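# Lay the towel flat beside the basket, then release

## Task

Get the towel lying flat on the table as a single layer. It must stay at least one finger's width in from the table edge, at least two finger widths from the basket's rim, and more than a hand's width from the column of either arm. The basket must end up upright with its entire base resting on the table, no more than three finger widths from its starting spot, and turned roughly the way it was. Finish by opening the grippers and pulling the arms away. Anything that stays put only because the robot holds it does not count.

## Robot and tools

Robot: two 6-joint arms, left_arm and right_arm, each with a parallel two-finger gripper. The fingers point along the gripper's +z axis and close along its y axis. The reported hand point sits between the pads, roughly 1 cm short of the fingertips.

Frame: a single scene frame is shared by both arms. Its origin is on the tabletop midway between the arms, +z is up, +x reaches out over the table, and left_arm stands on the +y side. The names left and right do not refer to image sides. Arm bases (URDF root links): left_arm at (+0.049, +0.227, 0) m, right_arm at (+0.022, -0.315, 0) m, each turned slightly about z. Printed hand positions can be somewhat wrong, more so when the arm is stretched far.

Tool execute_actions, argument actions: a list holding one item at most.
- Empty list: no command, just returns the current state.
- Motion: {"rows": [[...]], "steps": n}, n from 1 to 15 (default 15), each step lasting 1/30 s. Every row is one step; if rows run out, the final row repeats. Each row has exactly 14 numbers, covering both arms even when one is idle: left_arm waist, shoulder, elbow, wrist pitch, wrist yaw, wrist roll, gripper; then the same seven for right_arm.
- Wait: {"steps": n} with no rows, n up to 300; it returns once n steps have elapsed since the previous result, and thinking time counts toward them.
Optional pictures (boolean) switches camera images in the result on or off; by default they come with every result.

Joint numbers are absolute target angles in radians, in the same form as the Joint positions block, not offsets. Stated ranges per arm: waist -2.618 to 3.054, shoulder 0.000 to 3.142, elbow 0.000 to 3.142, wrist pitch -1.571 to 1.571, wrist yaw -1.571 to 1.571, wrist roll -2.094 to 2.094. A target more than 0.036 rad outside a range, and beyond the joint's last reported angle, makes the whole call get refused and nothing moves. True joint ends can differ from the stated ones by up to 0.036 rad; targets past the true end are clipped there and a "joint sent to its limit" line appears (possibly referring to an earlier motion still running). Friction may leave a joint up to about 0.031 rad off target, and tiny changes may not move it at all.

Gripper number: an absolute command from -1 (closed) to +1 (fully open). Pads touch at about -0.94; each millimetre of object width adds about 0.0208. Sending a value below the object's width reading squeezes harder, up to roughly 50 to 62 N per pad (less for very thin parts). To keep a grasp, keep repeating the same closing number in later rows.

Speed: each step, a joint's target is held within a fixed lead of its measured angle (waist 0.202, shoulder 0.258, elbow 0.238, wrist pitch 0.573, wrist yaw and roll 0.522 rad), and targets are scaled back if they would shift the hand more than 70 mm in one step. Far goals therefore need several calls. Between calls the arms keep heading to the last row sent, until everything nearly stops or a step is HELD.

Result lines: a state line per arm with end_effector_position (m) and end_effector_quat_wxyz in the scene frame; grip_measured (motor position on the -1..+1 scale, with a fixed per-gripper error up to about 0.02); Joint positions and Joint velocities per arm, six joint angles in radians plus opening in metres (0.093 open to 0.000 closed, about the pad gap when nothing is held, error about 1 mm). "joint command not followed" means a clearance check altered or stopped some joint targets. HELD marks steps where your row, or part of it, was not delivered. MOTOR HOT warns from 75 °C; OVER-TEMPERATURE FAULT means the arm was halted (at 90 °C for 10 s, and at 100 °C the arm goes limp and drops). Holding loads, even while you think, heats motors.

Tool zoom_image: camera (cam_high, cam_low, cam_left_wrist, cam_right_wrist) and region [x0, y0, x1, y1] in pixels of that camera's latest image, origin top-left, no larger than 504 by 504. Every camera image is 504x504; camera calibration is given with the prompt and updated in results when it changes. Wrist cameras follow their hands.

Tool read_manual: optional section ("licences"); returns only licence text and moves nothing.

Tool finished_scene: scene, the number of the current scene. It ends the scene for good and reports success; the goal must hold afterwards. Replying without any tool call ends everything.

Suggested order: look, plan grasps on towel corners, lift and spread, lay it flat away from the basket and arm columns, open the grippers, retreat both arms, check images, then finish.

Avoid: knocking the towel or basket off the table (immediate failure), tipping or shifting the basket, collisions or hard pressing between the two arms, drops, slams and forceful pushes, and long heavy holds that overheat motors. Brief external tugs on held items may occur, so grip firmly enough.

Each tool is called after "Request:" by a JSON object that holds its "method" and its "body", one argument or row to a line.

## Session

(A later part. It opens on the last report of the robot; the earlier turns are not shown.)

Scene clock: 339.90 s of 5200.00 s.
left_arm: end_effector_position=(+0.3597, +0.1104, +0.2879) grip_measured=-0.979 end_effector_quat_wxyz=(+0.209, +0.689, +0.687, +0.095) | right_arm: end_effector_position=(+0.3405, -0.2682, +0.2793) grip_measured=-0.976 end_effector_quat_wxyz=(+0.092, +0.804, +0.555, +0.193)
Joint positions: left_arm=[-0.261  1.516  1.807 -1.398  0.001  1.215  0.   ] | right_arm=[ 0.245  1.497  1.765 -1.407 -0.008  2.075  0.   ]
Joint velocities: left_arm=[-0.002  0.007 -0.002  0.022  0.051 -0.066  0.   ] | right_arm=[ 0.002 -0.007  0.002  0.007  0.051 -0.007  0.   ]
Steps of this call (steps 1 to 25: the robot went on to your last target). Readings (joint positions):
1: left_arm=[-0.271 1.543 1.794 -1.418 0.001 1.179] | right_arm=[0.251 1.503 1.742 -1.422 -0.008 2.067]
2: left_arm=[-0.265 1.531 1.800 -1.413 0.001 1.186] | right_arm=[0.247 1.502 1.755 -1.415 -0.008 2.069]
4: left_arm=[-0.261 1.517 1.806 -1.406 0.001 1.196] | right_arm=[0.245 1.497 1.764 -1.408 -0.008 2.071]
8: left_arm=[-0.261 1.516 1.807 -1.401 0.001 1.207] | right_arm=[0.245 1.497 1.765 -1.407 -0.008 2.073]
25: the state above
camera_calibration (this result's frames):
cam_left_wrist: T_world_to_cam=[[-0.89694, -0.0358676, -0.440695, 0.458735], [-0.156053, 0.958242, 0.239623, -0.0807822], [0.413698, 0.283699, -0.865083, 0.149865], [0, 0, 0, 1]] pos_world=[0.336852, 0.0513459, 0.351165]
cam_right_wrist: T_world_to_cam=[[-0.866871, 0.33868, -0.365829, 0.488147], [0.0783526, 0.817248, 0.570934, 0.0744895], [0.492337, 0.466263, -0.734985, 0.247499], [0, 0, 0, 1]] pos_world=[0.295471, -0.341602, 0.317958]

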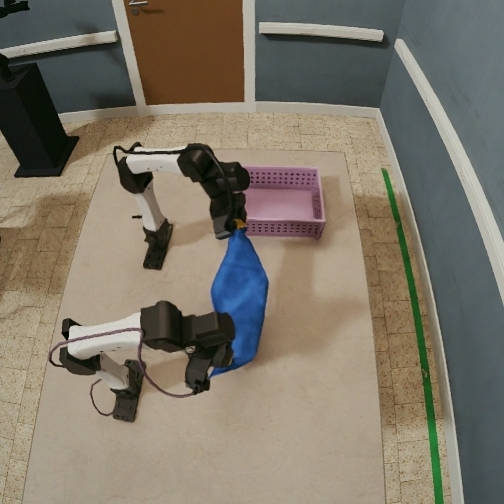

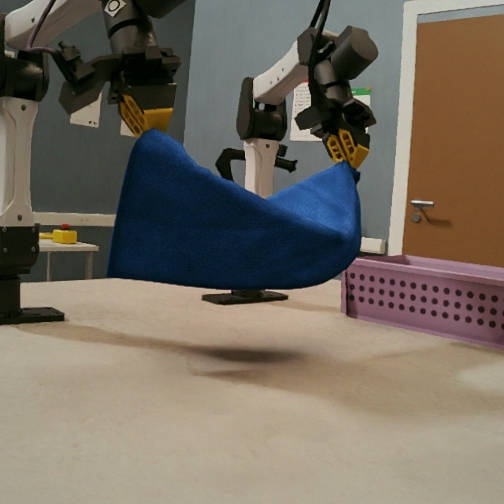

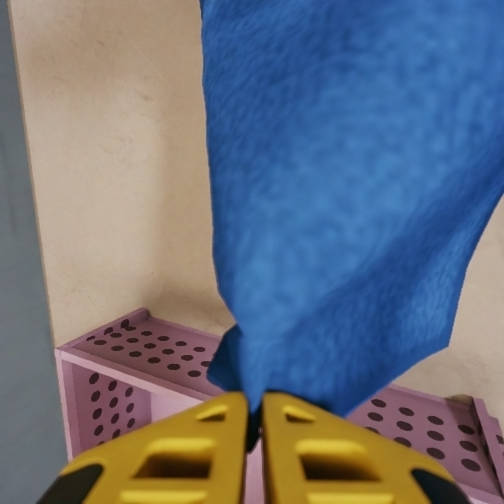

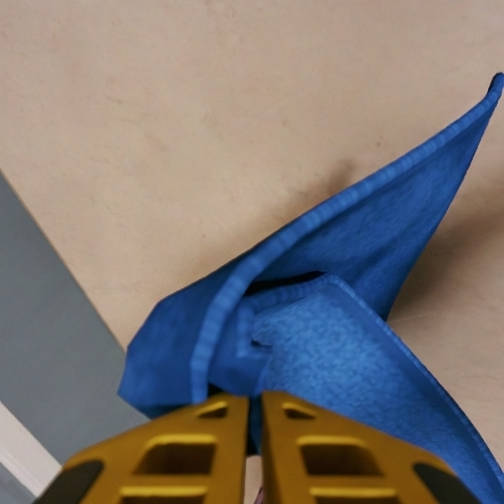

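Request:
{"method": "execute_actions", "body": {
  "actions": [
    {"rows": [[-0.247,1.515,1.825,-1.385,0,1.22,-1,0.228,1.48,1.79,-1.39,0,2.08,-1],[-0.238,1.515,1.825,-1.385,0,1.22,-1,0.221,1.48,1.79,-1.39,0,2.08,-1],[-0.229,1.515,1.825,-1.385,0,1.22,-1,0.214,1.48,1.79,-1.39,0,2.08,-1],[-0.220,1.515,1.825,-1.385,0,1.22,-1,0.207,1.48,1.79,-1.39,0,2.08,-1],[-0.211,1.515,1.825,-1.385,0,1.22,-1,0.200,1.48,1.79,-1.39,0,2.08,-1],[-0.202,1.515,1.825,-1.385,0,1.22,-1,0.193,1.48,1.79,-1.39,0,2.08,-1],[-0.193,1.515,1.825,-1.385,0,1.22,-1,0.186,1.48,1.79,-1.39,0,2.08,-1],[-0.184,1.515,1.825,-1.385,0,1.22,-1,0.179,1.48,1.79,-1.39,0,2.08,-1],[-0.175,1.515,1.825,-1.385,0,1.22,-1,0.172,1.48,1.79,-1.39,0,2.08,-1],[-0.166,1.515,1.825,-1.385,0,1.22,-1,0.165,1.48,1.79,-1.39,0,2.08,-1],[-0.157,1.515,1.825,-1.385,0,1.22,-1,0.158,1.48,1.79,-1.39,0,2.08,-1],[-0.148,1.515,1.825,-1.385,0,1.22,-1,0.150,1.48,1.79,-1.39,0,2.08,-1],[-0.140,1.515,1.825,-1.385,0,1.22,-1,0.142,1.48,1.79,-1.39,0,2.08,-1]], "steps": 15}
  ],
  "pictures": false
}}

Request:
{"method": "execute_actions", "body": {
  "actions": [
    {"steps": 15}
  ]
}}

Scene clock: 368.00 s of 5200.00 s.
left_arm: end_effector_position=(+0.3707, +0.1448, +0.2880) grip_measured=-0.979 end_effector_quat_wxyz=(+0.204, +0.650, +0.724, +0.106) | right_arm: end_effector_position=(+0.3433, -0.2967, +0.2793) grip_measured=-0.976 end_effector_quat_wxyz=(+0.101, +0.827, +0.519, +0.189)
Joint positions: left_arm=[-0.152  1.516  1.807 -1.398  0.002  1.215  0.   ] | right_arm=[ 0.156  1.497  1.765 -1.407 -0.008  2.075  0.   ]
Joint velocities: left_arm=[ 0.095 -0.007 -0.002 -0.007 -0.022 -0.022  0.   ] | right_arm=[-0.085  0.002 -0.007  0.007 -0.022 -0.081  0.   ]
Steps of this call (steps 1 to 15: the robot went on to your last target; steps 16 to 828: nothing new was sent; steps 829 to 843: all 15 steps of this action). Readings (joint positions):
829: left_arm=[-0.261 1.516 1.807 -1.398 0.001 1.215] | right_arm=[0.245 1.497 1.765 -1.407 -0.008 2.075]
830: left_arm=[-0.259 1.516 1.807 -1.398 0.001 1.215] | right_arm=[0.242 1.497 1.765 -1.407 -0.008 2.075]
832: left_arm=[-0.247 1.516 1.807 -1.398 0.002 1.215] | right_arm=[0.232 1.497 1.765 -1.407 -0.008 2.075]
836: left_arm=[-0.209 1.516 1.807 -1.398 0.002 1.215] | right_arm=[0.202 1.497 1.765 -1.407 -0.008 2.075]
843: the state above

Scene clock: 368.50 s of 5200.00 s.
left_arm: end_effector_position=(+0.3709, +0.1455, +0.2880) grip_measured=-0.979 end_effector_quat_wxyz=(+0.204, +0.650, +0.725, +0.106) | right_arm: end_effector_position=(+0.3434, -0.2976, +0.2793) grip_measured=-0.976 end_effector_quat_wxyz=(+0.101, +0.828, +0.518, +0.189)
Joint positions: left_arm=[-0.149  1.516  1.807 -1.397  0.003  1.215  0.   ] | right_arm=[ 0.154  1.497  1.765 -1.407 -0.008  2.075  0.   ]
Joint velocities: left_arm=[ 0.007 -0.017 -0.002 -0.066  0.022 -0.007  0.   ] | right_arm=[-0.007  0.007  0.002 -0.066 -0.051 -0.007  0.   ]
Steps of this call (steps 1 to 15: the robot went on to your last target). Readings (joint positions):
1: left_arm=[-0.150 1.516 1.807 -1.397 0.002 1.215] | right_arm=[0.154 1.497 1.765 -1.407 -0.008 2.075]
2: left_arm=[-0.149 1.516 1.807 -1.397 0.002 1.215] | right_arm=[0.154 1.497 1.765 -1.407 -0.008 2.075]
4: left_arm=[-0.149 1.516 1.807 -1.397 0.002 1.215] | right_arm=[0.154 1.497 1.765 -1.407 -0.008 2.075]
8: left_arm=[-0.149 1.516 1.807 -1.397 0.003 1.215] | right_arm=[0.154 1.497 1.765 -1.407 -0.008 2.075]
15: the state above
All arms were judged still, so your last target was given up. Only a new action makes them travel on or press farther. Fingers that are still opening or closing keep moving.
camera_calibration (this result's frames):
cam_left_wrist: T_world_to_cam=[[-0.887101, -0.136123, -0.441048, 0.481169], [-0.261686, 0.935442, 0.237633, -0.0696004], [0.380227, 0.32622, -0.865452, 0.141705], [0, 0, 0, 1]] pos_world=[0.354752, 0.0843778, 0.351397]
cam_right_wrist: T_world_to_cam=[[-0.832276, 0.416516, -0.365829, 0.511914], [0.152742, 0.806662, 0.570934, 0.0695513], [0.532904, 0.419298, -0.734985, 0.231833], [0, 0, 0, 1]] pos_world=[0.291886, -0.366532, 0.317958]

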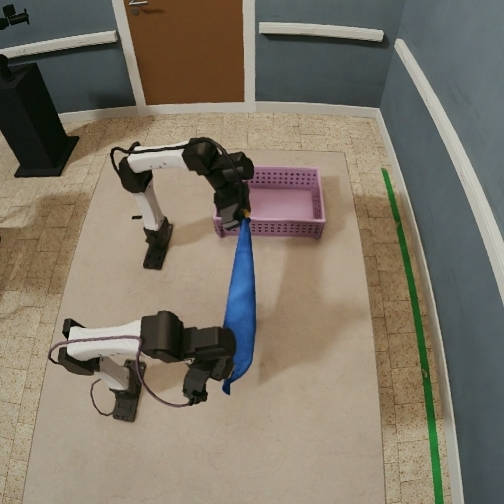

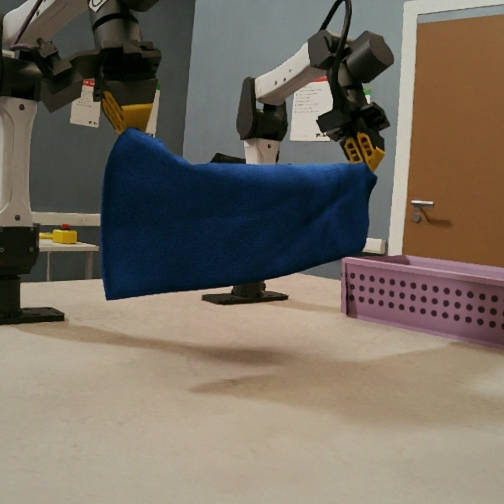

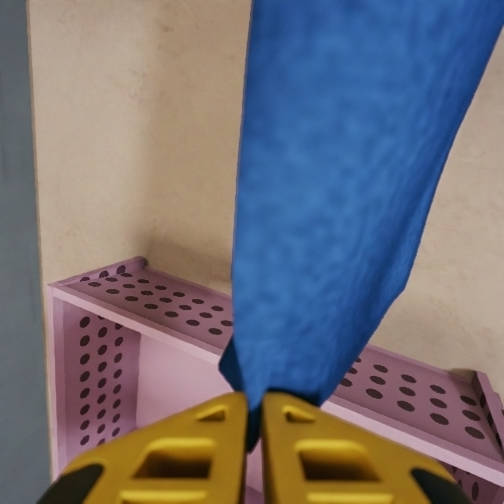

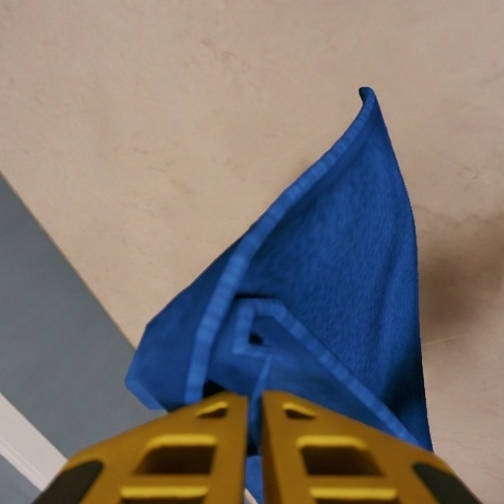

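Request:
{"method": "execute_actions", "body": {
  "actions": [
    {"rows": [[-0.152,1.505,1.79,-1.375,0,1.215,-1,0.138,1.474,1.765,-1.388,0,2.08,-1],[-0.167,1.491,1.75,-1.360,0,1.205,-1,0.130,1.465,1.745,-1.386,0,2.08,-1],[-0.185,1.474,1.705,-1.341,0,1.195,-1,0.120,1.453,1.722,-1.383,0,2.08,-1],[-0.204,1.456,1.657,-1.320,0,1.185,-1,0.109,1.440,1.698,-1.380,0,2.08,-1],[-0.223,1.438,1.609,-1.299,0,1.175,-1,0.098,1.427,1.674,-1.378,0,2.08,-1],[-0.242,1.420,1.561,-1.278,0,1.165,-1,0.087,1.414,1.650,-1.375,0,2.08,-1],[-0.261,1.402,1.513,-1.257,0,1.155,-1,0.076,1.401,1.626,-1.372,0,2.08,-1],[-0.280,1.384,1.465,-1.236,0,1.144,-1,0.065,1.388,1.602,-1.369,0,2.08,-1],[-0.299,1.366,1.417,-1.215,0,1.133,-1,0.054,1.375,1.578,-1.367,0,2.08,-1],[-0.318,1.348,1.369,-1.194,0,1.122,-1,0.043,1.362,1.554,-1.364,0,2.08,-1],[-0.337,1.330,1.321,-1.173,0,1.111,-1,0.032,1.349,1.530,-1.361,0,2.08,-1],[-0.356,1.311,1.273,-1.152,0,1.100,-1,0.021,1.336,1.506,-1.358,0,2.08,-1],[-0.375,1.292,1.225,-1.132,0,1.090,-1,0.009,1.323,1.482,-1.355,0,2.08,-1],[-0.393,1.273,1.177,-1.113,0,1.080,-1,-0.003,1.310,1.458,-1.352,0,2.08,-1],[-0.410,1.255,1.130,-1.095,0,1.070,-1,-0.015,1.298,1.435,-1.350,0,2.08,-1]], "steps": 15}
  ],
  "pictures": false
}}

Request:
{"method": "execute_actions", "body": {
  "actions": [
    {"steps": 15}
  ]
}}

Scene clock: 401.77 s of 5200.00 s.
left_arm: end_effector_position=(+0.2946, +0.1004, +0.1783) grip_measured=-0.979 end_effector_quat_wxyz=(+0.149, +0.705, +0.692, +0.047) | right_arm: end_effector_position=(+0.2958, -0.3376, +0.2379) grip_measured=-0.976 end_effector_quat_wxyz=(+0.088, +0.870, +0.464, +0.145)
Joint positions: left_arm=[-0.376  1.31   1.23  -1.177  0.005  1.115  0.   ] | right_arm=[ 0.016  1.344  1.493 -1.379 -0.01   2.075  0.   ]
Joint velocities: left_arm=[-0.52  -0.549 -1.35   0.462  0.095 -0.212  0.   ] | right_arm=[-0.33  -0.383 -0.672 -0.007 -0.022 -0.051  0.   ]
Steps of this call (steps 1 to 983: nothing new was sent; steps 984 to 998: all 15 steps of this action). Readings (joint positions):
984: left_arm=[-0.149 1.516 1.807 -1.396 0.003 1.215] | right_arm=[0.154 1.497 1.765 -1.407 -0.008 2.075]
985: left_arm=[-0.151 1.515 1.801 -1.390 0.003 1.214] | right_arm=[0.152 1.497 1.765 -1.407 -0.009 2.075]
987: left_arm=[-0.166 1.496 1.753 -1.360 0.003 1.207] | right_arm=[0.141 1.487 1.748 -1.398 -0.010 2.075]
991: left_arm=[-0.242 1.432 1.571 -1.302 0.003 1.181] | right_arm=[0.095 1.437 1.661 -1.388 -0.010 2.075]
998: the state above
After step 983, the last 260 steps of your reply time or wait did not run and took no scene time. You can wait again.

Scene clock: 402.27 s of 5200.00 s.
left_arm: end_effector_position=(+0.2897, +0.0930, +0.1645) grip_measured=-0.979 end_effector_quat_wxyz=(+0.160, +0.701, +0.694, +0.043) | right_arm: end_effector_position=(+0.2895, -0.3423, +0.2314) grip_measured=-0.976 end_effector_quat_wxyz=(+0.087, +0.875, +0.455, +0.139)
Joint positions: left_arm=[-0.406  1.283  1.15  -1.105  0.009  1.076  0.   ] | right_arm=[-0.004  1.325  1.455 -1.372 -0.01   2.076  0.   ]
Joint velocities: left_arm=[ 0.002 -0.007  0.007 -0.022  0.081 -0.037  0.   ] | right_arm=[ 0.007 -0.017 -0.017 -0.095 -0.037  0.007  0.   ]
Steps of this call (steps 1 to 15: the robot went on to your last target). Readings (joint positions):
1: left_arm=[-0.392 1.295 1.192 -1.167 0.006 1.107] | right_arm=[0.006 1.334 1.474 -1.379 -0.010 2.076]
2: left_arm=[-0.401 1.287 1.167 -1.163 0.008 1.101] | right_arm=[-0.001 1.328 1.462 -1.379 -0.010 2.076]
4: left_arm=[-0.406 1.283 1.150 -1.154 0.009 1.091] | right_arm=[-0.004 1.325 1.455 -1.379 -0.010 2.076]
8: left_arm=[-0.406 1.283 1.150 -1.122 0.009 1.081] | right_arm=[-0.004 1.325 1.455 -1.375 -0.010 2.076]
15: the state above
camera_calibration (this result's frames):
cam_left_wrist: T_world_to_cam=[[-0.951498, -0.0183499, -0.307107, 0.333117], [-0.101689, 0.960873, 0.257647, -0.0643759], [0.290363, 0.27638, -0.916135, 0.121777], [0, 0, 0, 1]] pos_world=[0.275054, 0.034313, 0.230453]
cam_right_wrist: T_world_to_cam=[[-0.789717, 0.545852, -0.279987, 0.480216], [0.334245, 0.765551, 0.549738, 0.0794837], [0.51442, 0.340553, -0.787017, 0.234511], [0, 0, 0, 1]] pos_world=[0.23203, -0.402839, 0.275323]

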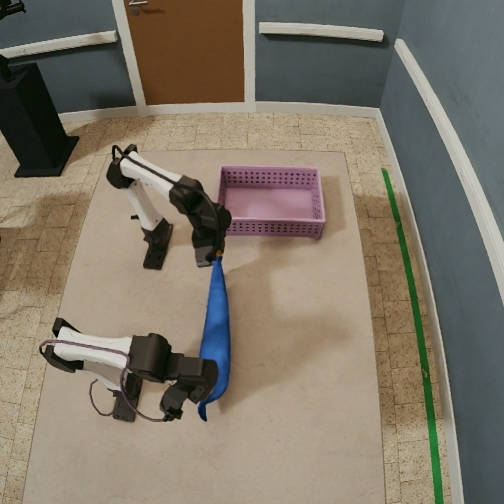

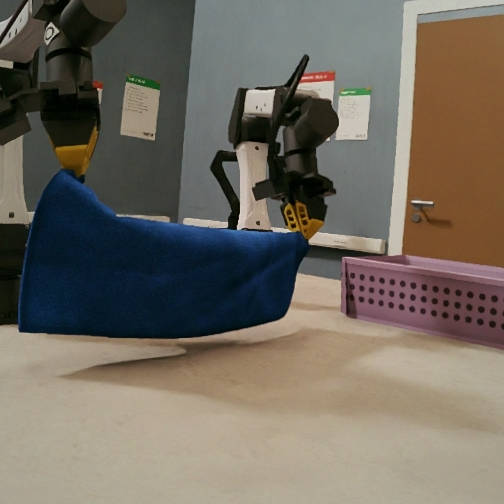

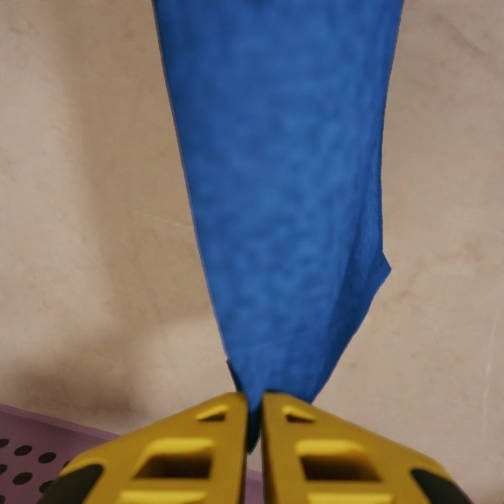

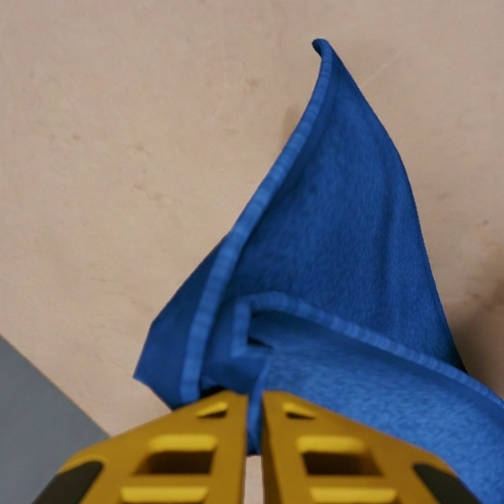

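Request:
{"method": "execute_actions", "body": {
  "actions": [
    {"rows": [[-0.400,1.305,1.170,-1.090,0,1.075,-1,-0.002,1.355,1.475,-1.345,0,2.08,-1],[-0.392,1.325,1.178,-1.075,0,1.082,-1,0.001,1.385,1.485,-1.325,0,2.08,-1],[-0.382,1.350,1.188,-1.057,0,1.091,-1,0.004,1.420,1.500,-1.303,0,2.08,-1],[-0.371,1.377,1.198,-1.038,0,1.101,-1,0.007,1.456,1.517,-1.281,0,2.08,-1],[-0.360,1.404,1.208,-1.019,0,1.111,-1,0.010,1.492,1.534,-1.259,0,2.08,-1],[-0.349,1.431,1.218,-1.000,0,1.121,-1,0.013,1.528,1.551,-1.237,0,2.08,-1],[-0.338,1.458,1.228,-0.981,0,1.131,-1,0.016,1.564,1.568,-1.215,0,2.08,-1],[-0.327,1.485,1.238,-0.962,0,1.141,-1,0.019,1.600,1.585,-1.193,0,2.08,-1],[-0.316,1.512,1.248,-0.943,0,1.151,-1,0.022,1.636,1.602,-1.171,0,2.08,-1],[-0.305,1.539,1.258,-0.925,0,1.161,-1,0.025,1.672,1.619,-1.150,0,2.08,-1],[-0.295,1.566,1.269,-0.907,0,1.171,-1,0.028,1.708,1.636,-1.129,0,2.08,-1],[-0.285,1.592,1.279,-0.889,0,1.181,-1,0.031,1.744,1.653,-1.108,0,2.08,-1],[-0.275,1.618,1.289,-0.871,0,1.191,-1,0.034,1.780,1.670,-1.087,0,2.08,-1],[-0.265,1.644,1.300,-0.853,0,1.200,-1,0.037,1.817,1.688,-1.066,0,2.08,-1],[-0.255,1.670,1.310,-0.835,0,1.210,-1,0.040,1.853,1.705,-1.045,0,2.08,-1]], "steps": 15}
  ]
}}

Scene clock: 412.10 s of 5200.00 s.
left_arm: end_effector_position=(+0.3791, +0.0935, +0.1199) grip_measured=-0.979 end_effector_quat_wxyz=(+0.145, +0.690, +0.707, +0.055) | right_arm: end_effector_position=(+0.4150, -0.3439, +0.1645) grip_measured=-0.976 end_effector_quat_wxyz=(+0.072, +0.871, +0.470, +0.121)
Joint positions: left_arm=[-0.283  1.611  1.265 -0.914  0.009  1.165  0.   ] | right_arm=[ 0.026  1.784  1.646 -1.149 -0.01   2.076  0.   ]
Joint velocities: left_arm=[ 0.256  0.711  0.305  0.549 -0.022  0.198  0.   ] | right_arm=[0.1   0.989 0.486 0.608 0.007 0.007 0.   ]
Steps of this call (steps 1 to 15: the robot went on to your last target; steps 16 to 280: nothing new was sent; steps 281 to 295: all 15 steps of this action). Readings (joint positions):
281: left_arm=[-0.406 1.283 1.150 -1.102 0.009 1.074] | right_arm=[-0.004 1.325 1.455 -1.371 -0.010 2.076]
282: left_arm=[-0.406 1.285 1.150 -1.101 0.009 1.075] | right_arm=[-0.004 1.330 1.455 -1.369 -0.010 2.076]
284: left_arm=[-0.399 1.307 1.158 -1.093 0.009 1.080] | right_arm=[-0.004 1.363 1.471 -1.363 -0.010 2.076]
288: left_arm=[-0.357 1.414 1.198 -1.038 0.009 1.104] | right_arm=[0.003 1.511 1.534 -1.299 -0.010 2.076]
295: the state above
camera_calibration (this result's frames):
cam_left_wrist: T_world_to_cam=[[-0.95245, -0.0441604, -0.301479, 0.406589], [-0.136033, 0.946988, 0.291049, -0.0339288], [0.272644, 0.318221, -0.907965, 0.0566469], [0, 0, 0, 1]] pos_world=[0.367196, 0.0320591, 0.183887]
cam_right_wrist: T_world_to_cam=[[-0.817414, 0.523053, -0.241351, 0.558846], [0.335921, 0.773178, 0.537916, 0.0793951], [0.467965, 0.358625, -0.807711, 0.146766], [0, 0, 0, 1]] pos_world=[0.361457, -0.406327, 0.210714]

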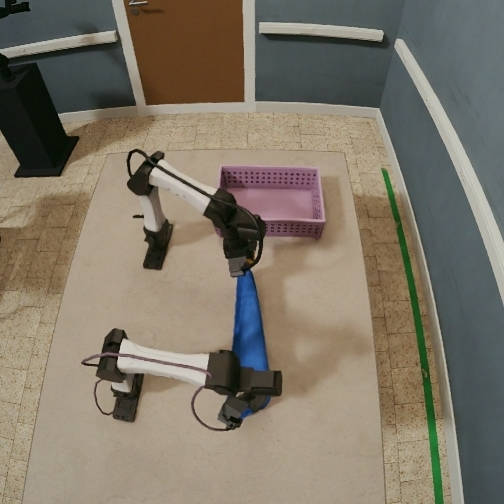

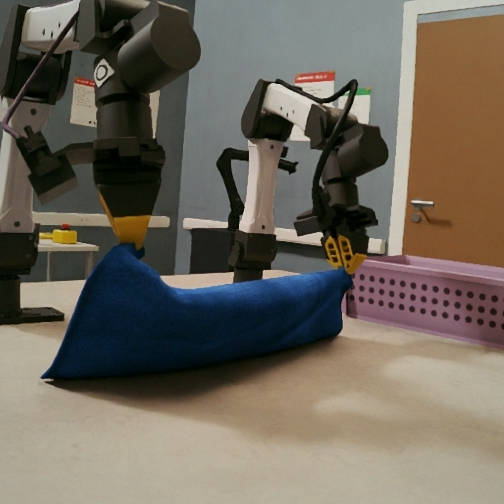

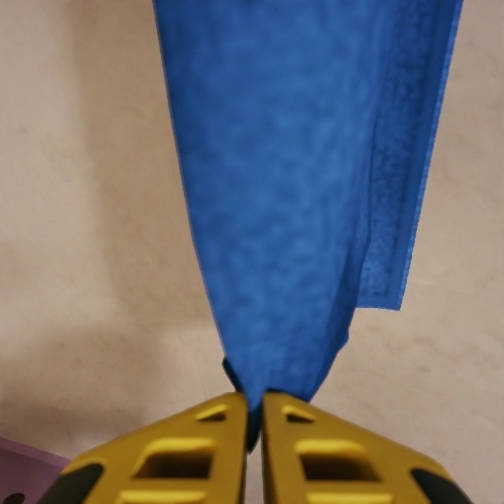

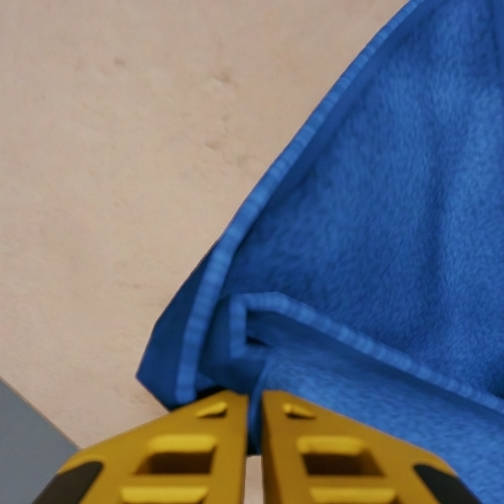

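Request:
{"method": "execute_actions", "body": {
  "actions": [
    {"rows": [[-0.252,1.685,1.316,-0.822,0,1.213,-1,0.041,1.872,1.712,-1.028,0,2.08,-1],[-0.248,1.705,1.323,-0.808,0,1.217,-1,0.042,1.897,1.721,-1.009,0,2.08,-1],[-0.244,1.728,1.331,-0.793,0,1.221,-1,0.043,1.927,1.731,-0.989,0,2.08,-1],[-0.240,1.751,1.339,-0.778,0,1.225,-1,0.044,1.957,1.741,-0.969,0,2.08,-1],[-0.236,1.774,1.347,-0.763,0,1.229,-1,0.045,1.987,1.751,-0.949,0,2.08,-1],[-0.232,1.797,1.355,-0.748,0,1.233,-1,0.045,2.017,1.761,-0.929,0,2.08,-1],[-0.228,1.820,1.363,-0.733,0,1.237,-1,0.046,2.047,1.771,-0.909,0,2.08,-1],[-0.224,1.843,1.371,-0.718,0,1.241,-1,0.047,2.077,1.781,-0.889,0,2.08,-1],[-0.220,1.866,1.379,-0.703,0,1.245,-1,0.048,2.107,1.791,-0.869,0,2.08,-1],[-0.216,1.889,1.387,-0.688,0,1.249,-1,0.049,2.137,1.801,-0.849,0,2.08,-1],[-0.212,1.912,1.394,-0.673,0,1.253,-1,0.049,2.167,1.810,-0.829,0,2.08,-1],[-0.208,1.935,1.401,-0.658,0,1.257,-1,0.050,2.197,1.819,-0.809,0,2.08,-1],[-0.204,1.957,1.408,-0.643,0,1.262,-1,0.051,2.225,1.828,-0.790,0,2.08,-1],[-0.200,1.978,1.415,-0.628,0,1.266,-1,0.052,2.250,1.836,-0.771,0,2.08,-1],[-0.197,1.995,1.420,-0.615,0,1.270,-1,0.052,2.272,1.843,-0.755,0,2.08,-1]], "steps": 15}
  ],
  "pictures": false
}}

Request:
{"method": "execute_actions", "body": {
  "actions": [
    {"steps": 12}
  ]
}}

Scene clock: 420.87 s of 5200.00 s.
left_arm: end_effector_position=(+0.4633, +0.0921, +0.0502) grip_measured=-0.979 end_effector_quat_wxyz=(+0.150, +0.693, +0.701, +0.071) | right_arm: end_effector_position=(+0.5207, -0.3435, +0.0439) grip_measured=-0.976 end_effector_quat_wxyz=(+0.075, +0.866, +0.477, +0.128)
Joint positions: left_arm=[-0.214  1.946  1.383 -0.675  0.009  1.247  0.   ] | right_arm=[ 0.044  2.226  1.798 -0.844 -0.01   2.076  0.   ]
Joint velocities: left_arm=[ 0.11   0.593  0.188  0.432  0.037 -0.007  0.   ] | right_arm=[ 0.012  0.789  0.149  0.535 -0.051 -0.007  0.   ]
Steps of this call (steps 1 to 30: the robot went on to your last target; steps 31 to 120: nothing new was sent; then 4.27 s passed at rest; steps 121 to 135: all 15 steps of this action). Readings (joint positions):
121: left_arm=[-0.262 1.663 1.277 -0.842 0.009 1.204] | right_arm=[0.034 1.863 1.672 -1.066 -0.010 2.076]
122: left_arm=[-0.262 1.666 1.281 -0.840 0.009 1.205] | right_arm=[0.034 1.866 1.676 -1.063 -0.010 2.076]
124: left_arm=[-0.260 1.687 1.298 -0.830 0.009 1.210] | right_arm=[0.034 1.888 1.697 -1.049 -0.010 2.076]
128: left_arm=[-0.244 1.774 1.337 -0.776 0.009 1.221] | right_arm=[0.035 1.992 1.746 -0.979 -0.010 2.076]
135: the state above

Scene clock: 421.27 s of 5200.00 s.
left_arm: end_effector_position=(+0.4744, +0.0927, +0.0390) grip_measured=-0.979 end_effector_quat_wxyz=(+0.156, +0.695, +0.698, +0.076) | right_arm: end_effector_position=(+0.5383, -0.3422, +0.0340) grip_measured=-0.976 end_effector_quat_wxyz=(+0.085, +0.862, +0.477, +0.146)
Joint positions: left_arm=[-0.205  1.986  1.389 -0.625  0.009  1.262  0.   ] | right_arm=[ 0.048  2.271  1.82  -0.78  -0.011  2.076  0.   ]
Joint velocities: left_arm=[-0.002 -0.012 -0.007  0.051  0.022  0.037  0.   ] | right_arm=[ 0.002  0.002  0.007  0.007  0.037 -0.051  0.   ]
Steps of this call (steps 1 to 12: the robot went on to your last target). Readings (joint positions):
1: left_arm=[-0.211 1.963 1.387 -0.661 0.009 1.250] | right_arm=[0.044 2.251 1.801 -0.827 -0.010 2.076]
2: left_arm=[-0.208 1.975 1.389 -0.650 0.009 1.252] | right_arm=[0.045 2.268 1.802 -0.815 -0.010 2.076]
4: left_arm=[-0.205 1.986 1.389 -0.640 0.009 1.256] | right_arm=[0.047 2.272 1.806 -0.812 -0.011 2.076]
8: left_arm=[-0.205 1.986 1.389 -0.628 0.009 1.260] | right_arm=[0.048 2.271 1.820 -0.784 -0.011 2.076]
12: the state above
camera_calibration (this result's frames):
cam_left_wrist: T_world_to_cam=[[-0.937747, -0.0252776, -0.346397, 0.465999], [-0.136446, 0.943973, 0.300495, 0.00340628], [0.319394, 0.329053, -0.888657, -0.0664005], [0, 0, 0, 1]] pos_world=[0.458662, 0.0304132, 0.10139]
cam_right_wrist: T_world_to_cam=[[-0.813602, 0.504966, -0.288203, 0.620558], [0.288634, 0.781078, 0.553722, 0.134475], [0.504719, 0.367324, -0.781237, -0.0347009], [0, 0, 0, 1]] pos_world=[0.483588, -0.40565, 0.0772752]

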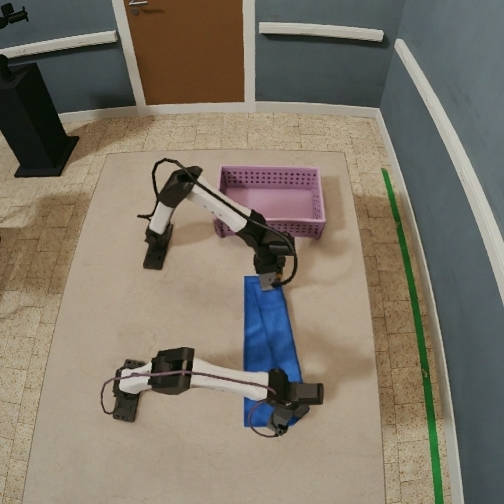

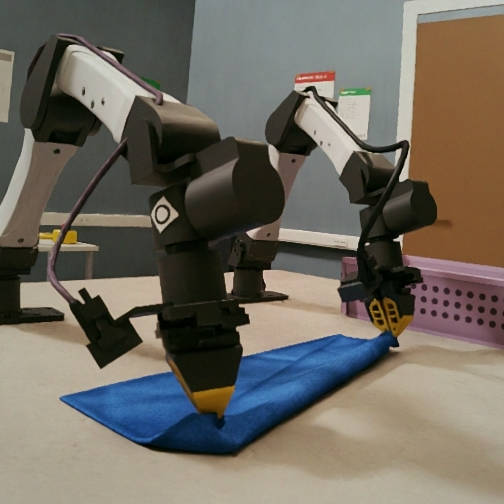

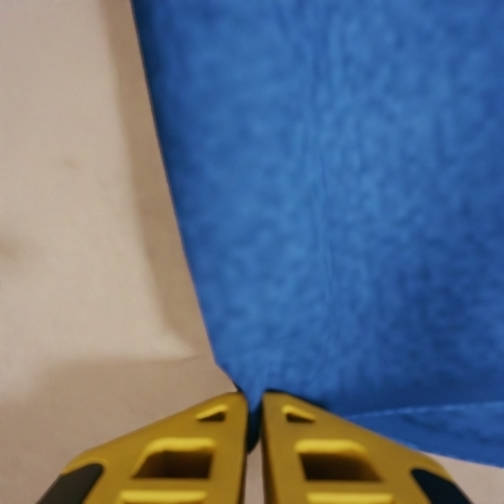

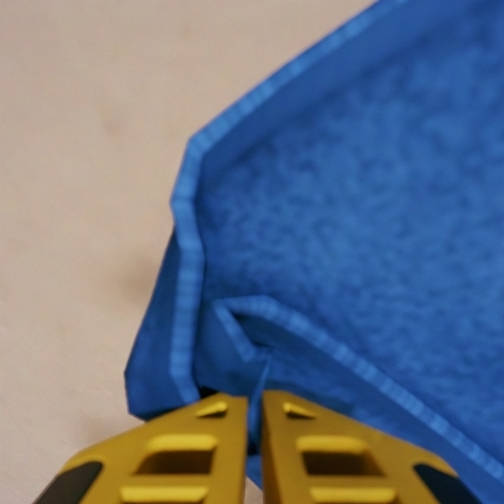

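Request:
{"method": "execute_actions", "body": {
  "actions": [
    {"rows": [[-0.197,1.995,1.42,-0.615,0,1.27,-0.8,0.052,2.272,1.843,-0.755,0,2.08,-0.8],[-0.197,1.995,1.42,-0.615,0,1.27,-0.6,0.052,2.272,1.843,-0.755,0,2.08,-0.6],[-0.197,1.995,1.42,-0.615,0,1.27,-0.4,0.052,2.272,1.843,-0.755,0,2.08,-0.4],[-0.197,1.995,1.42,-0.615,0,1.27,-0.2,0.052,2.272,1.843,-0.755,0,2.08,-0.2],[-0.197,1.98,1.42,-0.62,0,1.27,-0.2,0.052,2.255,1.84,-0.77,0,2.08,-0.2],[-0.20,1.96,1.425,-0.63,0,1.27,-0.2,0.05,2.235,1.83,-0.78,0,2.08,-0.2],[-0.20,1.94,1.43,-0.64,0,1.27,-0.2,0.05,2.215,1.82,-0.79,0,2.08,-0.2],[-0.20,1.92,1.435,-0.66,0,1.27,-0.2,0.05,2.19,1.81,-0.80,0,2.08,-0.2],[-0.205,1.90,1.44,-0.68,0,1.265,-0.2,0.045,2.165,1.80,-0.82,0,2.05,-0.2],[-0.21,1.885,1.45,-0.72,0,1.26,-0.2,0.035,2.14,1.78,-0.85,0,2.0,-0.2],[-0.215,1.88,1.46,-0.76,0,1.255,-0.2,0.025,2.115,1.76,-0.88,0,1.95,-0.2],[-0.22,1.88,1.47,-0.80,0,1.25,-0.2,0.012,2.095,1.74,-0.91,0,1.9,-0.2],[-0.227,1.88,1.48,-0.85,0,1.245,-0.2,0.0,2.075,1.72,-0.94,0,1.84,-0.2],[-0.234,1.88,1.49,-0.90,0,1.24,-0.2,-0.013,2.055,1.70,-0.97,0,1.78,-0.2],[-0.241,1.88,1.50,-0.95,0,1.235,-0.2,-0.026,2.04,1.68,-1.0,0,1.72,-0.2]], "steps": 15}
  ],
  "pictures": false
}}

Request:
{"method": "execute_actions", "body": {
  "actions": [
    {"rows": [[-0.248,1.885,1.508,-1.0,0,1.228,-0.2,-0.04,2.025,1.66,-1.035,0,1.66,-0.2],[-0.256,1.89,1.515,-1.04,0,1.22,-0.2,-0.053,2.012,1.64,-1.07,0,1.60,-0.2],[-0.264,1.89,1.52,-1.08,0,1.212,-0.2,-0.066,2.0,1.62,-1.10,0,1.54,-0.2],[-0.272,1.89,1.526,-1.12,0,1.204,-0.2,-0.079,1.99,1.603,-1.13,0,1.48,-0.2],[-0.28,1.89,1.531,-1.155,0,1.195,-0.2,-0.092,1.98,1.588,-1.16,0,1.42,-0.2],[-0.288,1.89,1.535,-1.185,0,1.185,-0.2,-0.105,1.97,1.572,-1.195,0,1.365,-0.2]], "steps": 15}
  ],
  "pictures": false
}}

Request:
{"method": "execute_actions", "body": {
  "actions": [
    {"steps": 12}
  ]
}}

Scene clock: 439.97 s of 5200.00 s.
left_arm: end_effector_position=(+0.4647, +0.0916, +0.0897) grip_measured=-0.201 end_effector_quat_wxyz=(+0.161, +0.694, +0.697, +0.078) | right_arm: end_effector_position=(+0.5020, -0.3538, +0.0857) grip_measured=-0.201 end_effector_quat_wxyz=(+0.099, +0.826, +0.538, +0.136)
Joint positions: left_arm=[-0.215  1.893  1.463 -0.781  0.006  1.253  0.036] | right_arm=[ 0.02   2.091  1.739 -0.882 -0.011  1.904  0.036]
Joint velocities: left_arm=[-0.159 -0.183  0.413 -0.799 -0.081 -0.007 -0.   ] | right_arm=[-0.369 -0.779 -0.422 -0.725 -0.007 -1.223  0.   ]
Steps of this call (steps 1 to 30: the robot went on to your last target; steps 31 to 120: nothing new was sent; then 14.20 s passed at rest; steps 121 to 135: all 15 steps of this action). Readings (joint positions):
121: left_arm=[-0.205 1.986 1.389 -0.623 0.009 1.263] | right_arm=[0.048 2.271 1.820 -0.778 -0.011 2.076]
122: left_arm=[-0.205 1.986 1.389 -0.623 0.009 1.264] | right_arm=[0.048 2.271 1.820 -0.777 -0.011 2.076]
124: left_arm=[-0.205 1.986 1.389 -0.623 0.008 1.264] | right_arm=[0.048 2.271 1.820 -0.774 -0.011 2.076]
128: left_arm=[-0.205 1.978 1.389 -0.628 0.008 1.264] | right_arm=[0.048 2.263 1.820 -0.779 -0.011 2.076]
135: the state above

Scene clock: 440.47 s of 5200.00 s.
left_arm: end_effector_position=(+0.3823, +0.0916, +0.0859) grip_measured=-0.201 end_effector_quat_wxyz=(+0.016, +0.709, +0.705, +0.003) | right_arm: end_effector_position=(+0.3882, -0.3939, +0.0695) grip_measured=-0.201 end_effector_quat_wxyz=(-0.005, +0.722, +0.691, -0.001)
Joint positions: left_arm=[-0.286  1.887  1.503 -1.155  0.006  1.194  0.036] | right_arm=[-0.109  1.996  1.587 -1.173 -0.003  1.401  0.036]
Joint velocities: left_arm=[-0.002 -0.012  0.002 -0.183 -0.051 -0.051  0.   ] | right_arm=[-0.002  0.002  0.002 -0.125 -0.081 -0.256  0.   ]
Steps of this call (steps 1 to 15: all 15 steps of this action). Readings (joint positions):
1: left_arm=[-0.222 1.888 1.477 -0.816 0.006 1.249] | right_arm=[0.005 2.066 1.723 -0.906 -0.011 1.858]
2: left_arm=[-0.230 1.887 1.488 -0.852 0.006 1.244] | right_arm=[-0.011 2.045 1.706 -0.931 -0.011 1.809]
4: left_arm=[-0.247 1.887 1.498 -0.927 0.006 1.233] | right_arm=[-0.046 2.014 1.669 -0.987 -0.009 1.705]
8: left_arm=[-0.281 1.887 1.502 -1.072 0.006 1.209] | right_arm=[-0.102 1.996 1.602 -1.105 -0.004 1.515]
15: the state above

Scene clock: 440.87 s of 5200.00 s.
left_arm: end_effector_position=(+0.3788, +0.0930, +0.0859) grip_measured=-0.201 end_effector_quat_wxyz=(+0.008, +0.708, +0.706, +0.000) | right_arm: end_effector_position=(+0.3861, -0.3934, +0.0695) grip_measured=-0.201 end_effector_quat_wxyz=(-0.009, +0.713, +0.702, -0.004)
Joint positions: left_arm=[-0.286  1.887  1.503 -1.171  0.006  1.19   0.036] | right_arm=[-0.109  1.996  1.587 -1.182 -0.003  1.373  0.036]
Joint velocities: left_arm=[-0.017 -0.012  0.012 -0.007 -0.022 -0.007 -0.   ] | right_arm=[-0.012  0.007  0.002 -0.007 -0.022 -0.066 -0.   ]
Steps of this call (steps 1 to 12: the robot went on to your last target). Readings (joint positions):
1: left_arm=[-0.286 1.887 1.503 -1.159 0.006 1.193] | right_arm=[-0.109 1.996 1.587 -1.175 -0.003 1.395]
2: left_arm=[-0.286 1.887 1.503 -1.162 0.006 1.193] | right_arm=[-0.109 1.996 1.587 -1.176 -0.003 1.390]
4: left_arm=[-0.286 1.887 1.503 -1.166 0.006 1.192] | right_arm=[-0.109 1.996 1.587 -1.179 -0.003 1.383]
8: left_arm=[-0.286 1.887 1.503 -1.170 0.006 1.191] | right_arm=[-0.109 1.996 1.587 -1.181 -0.003 1.376]
12: the state above
camera_calibration (this result's frames):
cam_left_wrist: T_world_to_cam=[[-0.999305, 0.00234054, -0.0371927, 0.386757], [-0.0135052, 0.907439, 0.419967, -0.0774829], [0.0347331, 0.420177, -0.906777, 0.106521], [0, 0, 0, 1]] pos_world=[0.381742, 0.0246481, 0.143516]
cam_right_wrist: T_world_to_cam=[[-0.999687, -0.0137728, 0.0208769, 0.379082], [-0.00323517, 0.898915, 0.438112, 0.365887], [-0.0248006, 0.437907, -0.898678, 0.329109], [0, 0, 0, 1]] pos_world=[0.38831, -0.467799, 0.12755]

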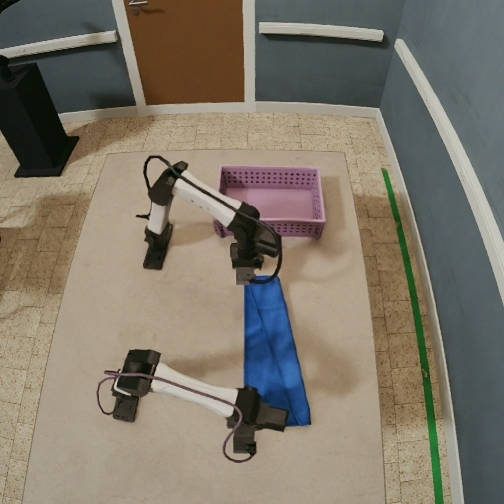

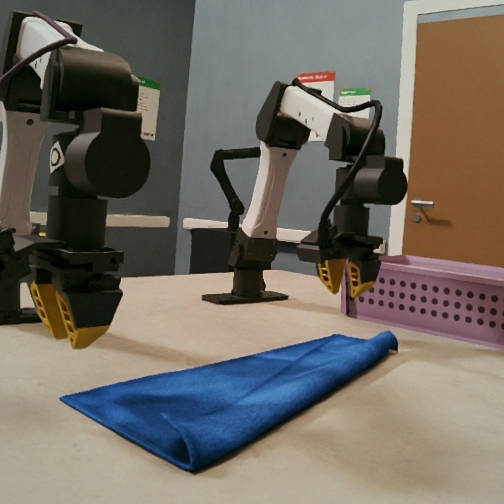

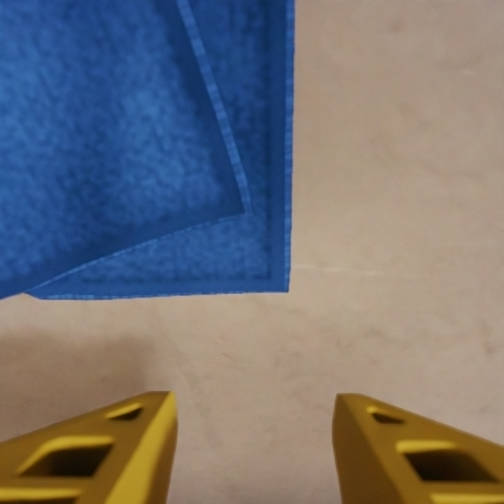

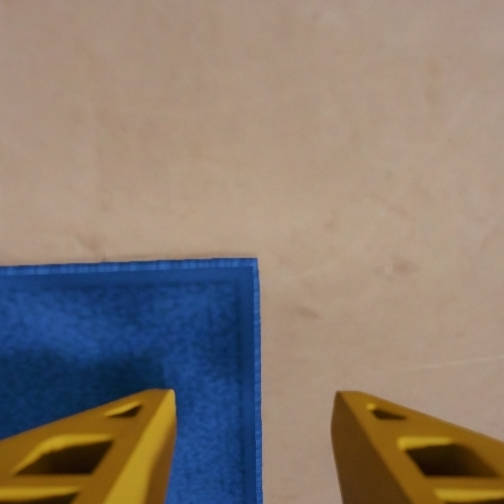

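Request:
{"method": "execute_actions", "body": {
  "actions": []
}}

Scene clock: 454.70 s of 5200.00 s.
left_arm: end_effector_position=(+0.3786, +0.0931, +0.0859) grip_measured=-0.201 end_effector_quat_wxyz=(+0.008, +0.708, +0.706, +0.000) | right_arm: end_effector_position=(+0.3859, -0.3934, +0.0695) grip_measured=-0.201 end_effector_quat_wxyz=(-0.009, +0.712, +0.702, -0.004)
Joint positions: left_arm=[-0.286  1.887  1.503 -1.172  0.006  1.19   0.036] | right_arm=[-0.109  1.996  1.587 -1.182 -0.003  1.371  0.036]
Joint velocities: left_arm=[ 0.002  0.017  0.007  0.022 -0.022 -0.051 -0.001] | right_arm=[-0.007 -0.007 -0.012 -0.051  0.066 -0.081  0.   ]
Steps of this call (steps 1 to 30: the robot went on to your last target; steps 31 to 120: nothing new was sent; then 9.83 s passed at rest). Readings (joint positions):
1: left_arm=[-0.286 1.887 1.503 -1.172 0.006 1.190] | right_arm=[-0.109 1.996 1.587 -1.182 -0.003 1.373]
2: left_arm=[-0.286 1.887 1.503 -1.172 0.006 1.190] | right_arm=[-0.109 1.996 1.587 -1.182 -0.003 1.372]
4: left_arm=[-0.286 1.887 1.503 -1.172 0.006 1.190] | right_arm=[-0.109 1.996 1.587 -1.182 -0.003 1.372]
8: left_arm=[-0.286 1.887 1.503 -1.172 0.006 1.190] | right_arm=[-0.109 1.996 1.587 -1.182 -0.003 1.371]
120: the state above
All arms were judged still, so your last target was given up. Only a new action makes them travel on or press farther. Fingers that are still opening or closing keep moving.
camera_calibration (this result's frames):
cam_left_wrist: T_world_to_cam=[[-0.999331, 0.00235105, -0.0364848, 0.386533], [-0.0132079, 0.907319, 0.420235, -0.0776711], [0.0340914, 0.420436, -0.906682, 0.106706], [0, 0, 0, 1]] pos_world=[0.381611, 0.0247007, 0.143491]
cam_right_wrist: T_world_to_cam=[[-0.999638, -0.0160648, 0.021603, 0.377931], [-0.00497255, 0.898816, 0.438298, 0.366468], [-0.0264582, 0.438032, -0.89857, 0.329772], [0, 0, 0, 1]] pos_world=[0.388341, -0.467766, 0.127536]

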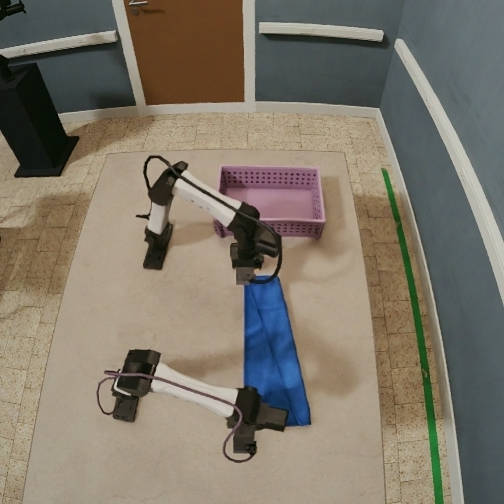

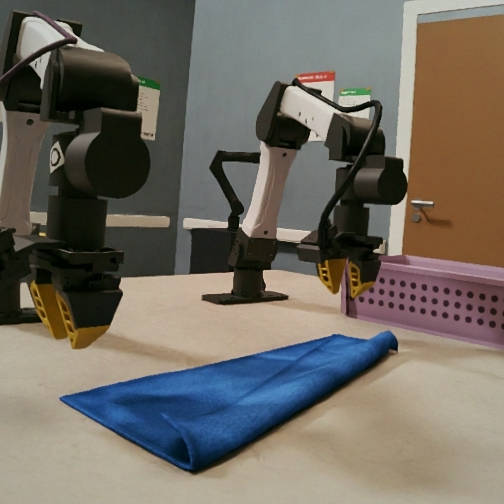

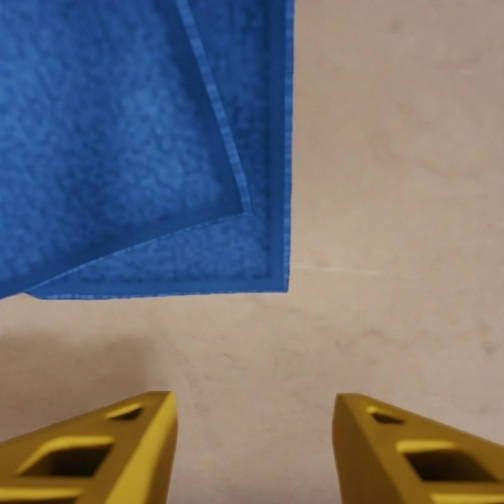

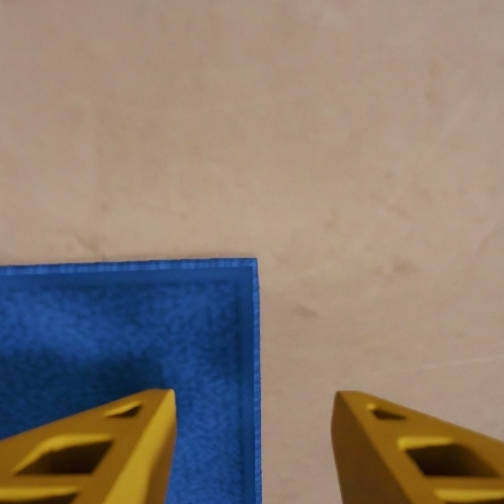

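Request:
{"method": "execute_actions", "body": {
  "actions": [
    {"rows": [[-0.288,1.892,1.49,-1.158,0,1.185,-0.2,-0.105,2.0,1.575,-1.168,0,1.365,-0.2],[-0.288,1.897,1.475,-1.141,0,1.185,-0.2,-0.105,2.005,1.563,-1.151,0,1.365,-0.2],[-0.288,1.902,1.46,-1.124,0,1.185,-0.2,-0.105,2.01,1.552,-1.135,0,1.365,-0.2],[-0.288,1.907,1.445,-1.107,0,1.185,-0.2,-0.105,2.015,1.54,-1.118,0,1.365,-0.2],[-0.288,1.912,1.43,-1.09,0,1.185,-0.2,-0.105,2.019,1.529,-1.102,0,1.365,-0.2],[-0.288,1.917,1.415,-1.074,0,1.185,-0.2,-0.105,2.024,1.517,-1.085,0,1.365,-0.2],[-0.288,1.922,1.4,-1.057,0,1.185,-0.2,-0.105,2.029,1.506,-1.069,0,1.365,-0.2],[-0.288,1.927,1.385,-1.04,0,1.185,-0.2,-0.105,2.033,1.494,-1.052,0,1.365,-0.2],[-0.288,1.932,1.37,-1.023,0,1.185,-0.2,-0.105,2.038,1.483,-1.036,0,1.365,-0.2],[-0.288,1.937,1.355,-1.007,0,1.185,-0.2,-0.105,2.043,1.471,-1.019,0,1.365,-0.2],[-0.288,1.941,1.34,-0.99,0,1.185,-0.2,-0.105,2.047,1.46,-1.003,0,1.365,-0.2]], "steps": 15}
  ],
  "pictures": false
}}

Request:
{"method": "execute_actions", "body": {
  "actions": [
    {"steps": 10}
  ]
}}

Scene clock: 483.67 s of 5200.00 s.
left_arm: end_effector_position=(+0.3691, +0.0969, +0.0375) grip_measured=-0.201 end_effector_quat_wxyz=(-0.011, +0.708, +0.706, -0.008) | right_arm: end_effector_position=(+0.3834, -0.3929, +0.0268) grip_measured=-0.201 end_effector_quat_wxyz=(-0.016, +0.712, +0.702, -0.009)
Joint positions: left_arm=[-0.286  1.93   1.363 -1.032  0.006  1.19   0.036] | right_arm=[-0.109  2.041  1.478 -1.044 -0.003  1.371  0.036]
Joint velocities: left_arm=[ 0.012  0.071 -0.061  0.11  -0.081 -0.066 -0.001] | right_arm=[-0.002  0.051 -0.066  0.168  0.007  0.007  0.   ]
Steps of this call (steps 1 to 90: nothing new was sent; then 25.47 s passed at rest; steps 91 to 105: all 15 steps of this action). Readings (joint positions):
91: left_arm=[-0.286 1.887 1.503 -1.172 0.006 1.190] | right_arm=[-0.109 1.996 1.587 -1.182 -0.003 1.371]
92: left_arm=[-0.286 1.887 1.503 -1.170 0.006 1.190] | right_arm=[-0.109 1.996 1.587 -1.181 -0.003 1.371]
94: left_arm=[-0.286 1.887 1.495 -1.154 0.006 1.190] | right_arm=[-0.109 1.996 1.581 -1.166 -0.003 1.371]
98: left_arm=[-0.286 1.889 1.442 -1.104 0.006 1.190] | right_arm=[-0.109 2.001 1.539 -1.119 -0.003 1.371]
105: the state above

Scene clock: 484.00 s of 5200.00 s.
left_arm: end_effector_position=(+0.3745, +0.0948, +0.0366) grip_measured=-0.201 end_effector_quat_wxyz=(-0.001, +0.708, +0.706, -0.004) | right_arm: end_effector_position=(+0.3887, -0.3940, +0.0260) grip_measured=-0.201 end_effector_quat_wxyz=(-0.007, +0.712, +0.702, -0.002)
Joint positions: left_arm=[-0.286  1.931  1.362 -1.005  0.006  1.19   0.036] | right_arm=[-0.109  2.042  1.477 -1.02  -0.003  1.371  0.036]
Joint velocities: left_arm=[ 0.002 -0.017 -0.017 -0.007 -0.095 -0.022 -0.   ] | right_arm=[ 0.007 -0.032  0.017  0.037  0.007  0.007 -0.   ]
Steps of this call (steps 1 to 10: the robot went on to your last target). Readings (joint positions):
1: left_arm=[-0.286 1.931 1.362 -1.027 0.006 1.190] | right_arm=[-0.109 2.042 1.477 -1.040 -0.003 1.371]
2: left_arm=[-0.286 1.931 1.362 -1.023 0.006 1.190] | right_arm=[-0.109 2.042 1.477 -1.036 -0.003 1.371]
4: left_arm=[-0.286 1.931 1.362 -1.014 0.006 1.190] | right_arm=[-0.109 2.042 1.477 -1.028 -0.003 1.371]
8: left_arm=[-0.286 1.931 1.362 -1.007 0.006 1.190] | right_arm=[-0.109 2.042 1.477 -1.021 -0.003 1.371]
10: the state above
camera_calibration (this result's frames):
cam_left_wrist: T_world_to_cam=[[-0.999815, 0.00216393, -0.0191344, 0.38016], [-0.00620939, 0.904358, 0.426729, -0.0610995], [0.0182278, 0.426768, -0.904177, 0.0666994], [0, 0, 0, 1]] pos_world=[0.378495, 0.025968, 0.0936552]
cam_right_wrist: T_world_to_cam=[[-0.999749, -0.0160407, 0.0156606, 0.38186], [-0.00758342, 0.899382, 0.437097, 0.387372], [-0.0210962, 0.436869, -0.899278, 0.288477], [0, 0, 0, 1]] pos_world=[0.390787, -0.468297, 0.0841218]

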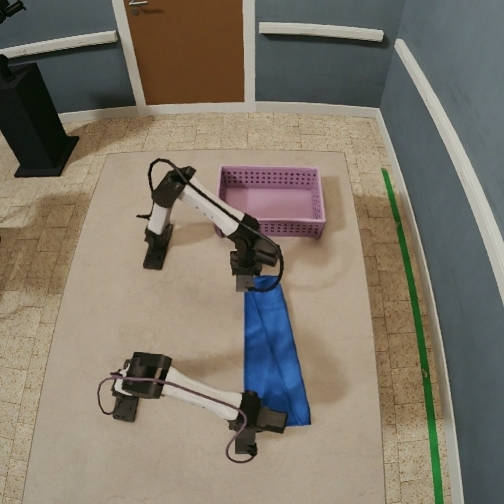

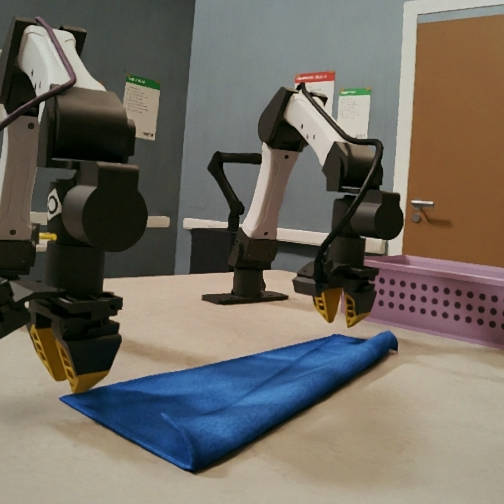

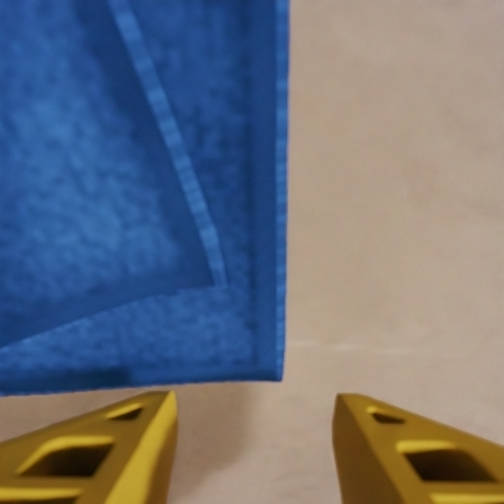

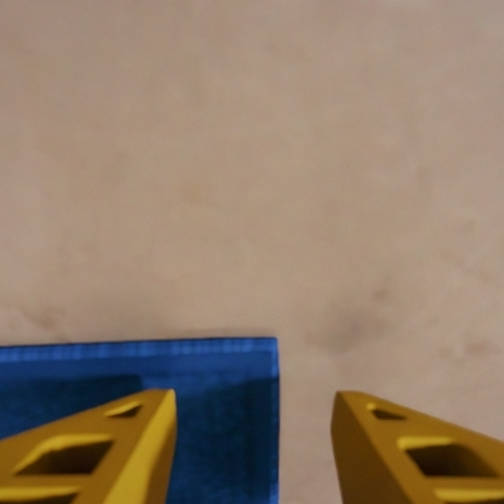

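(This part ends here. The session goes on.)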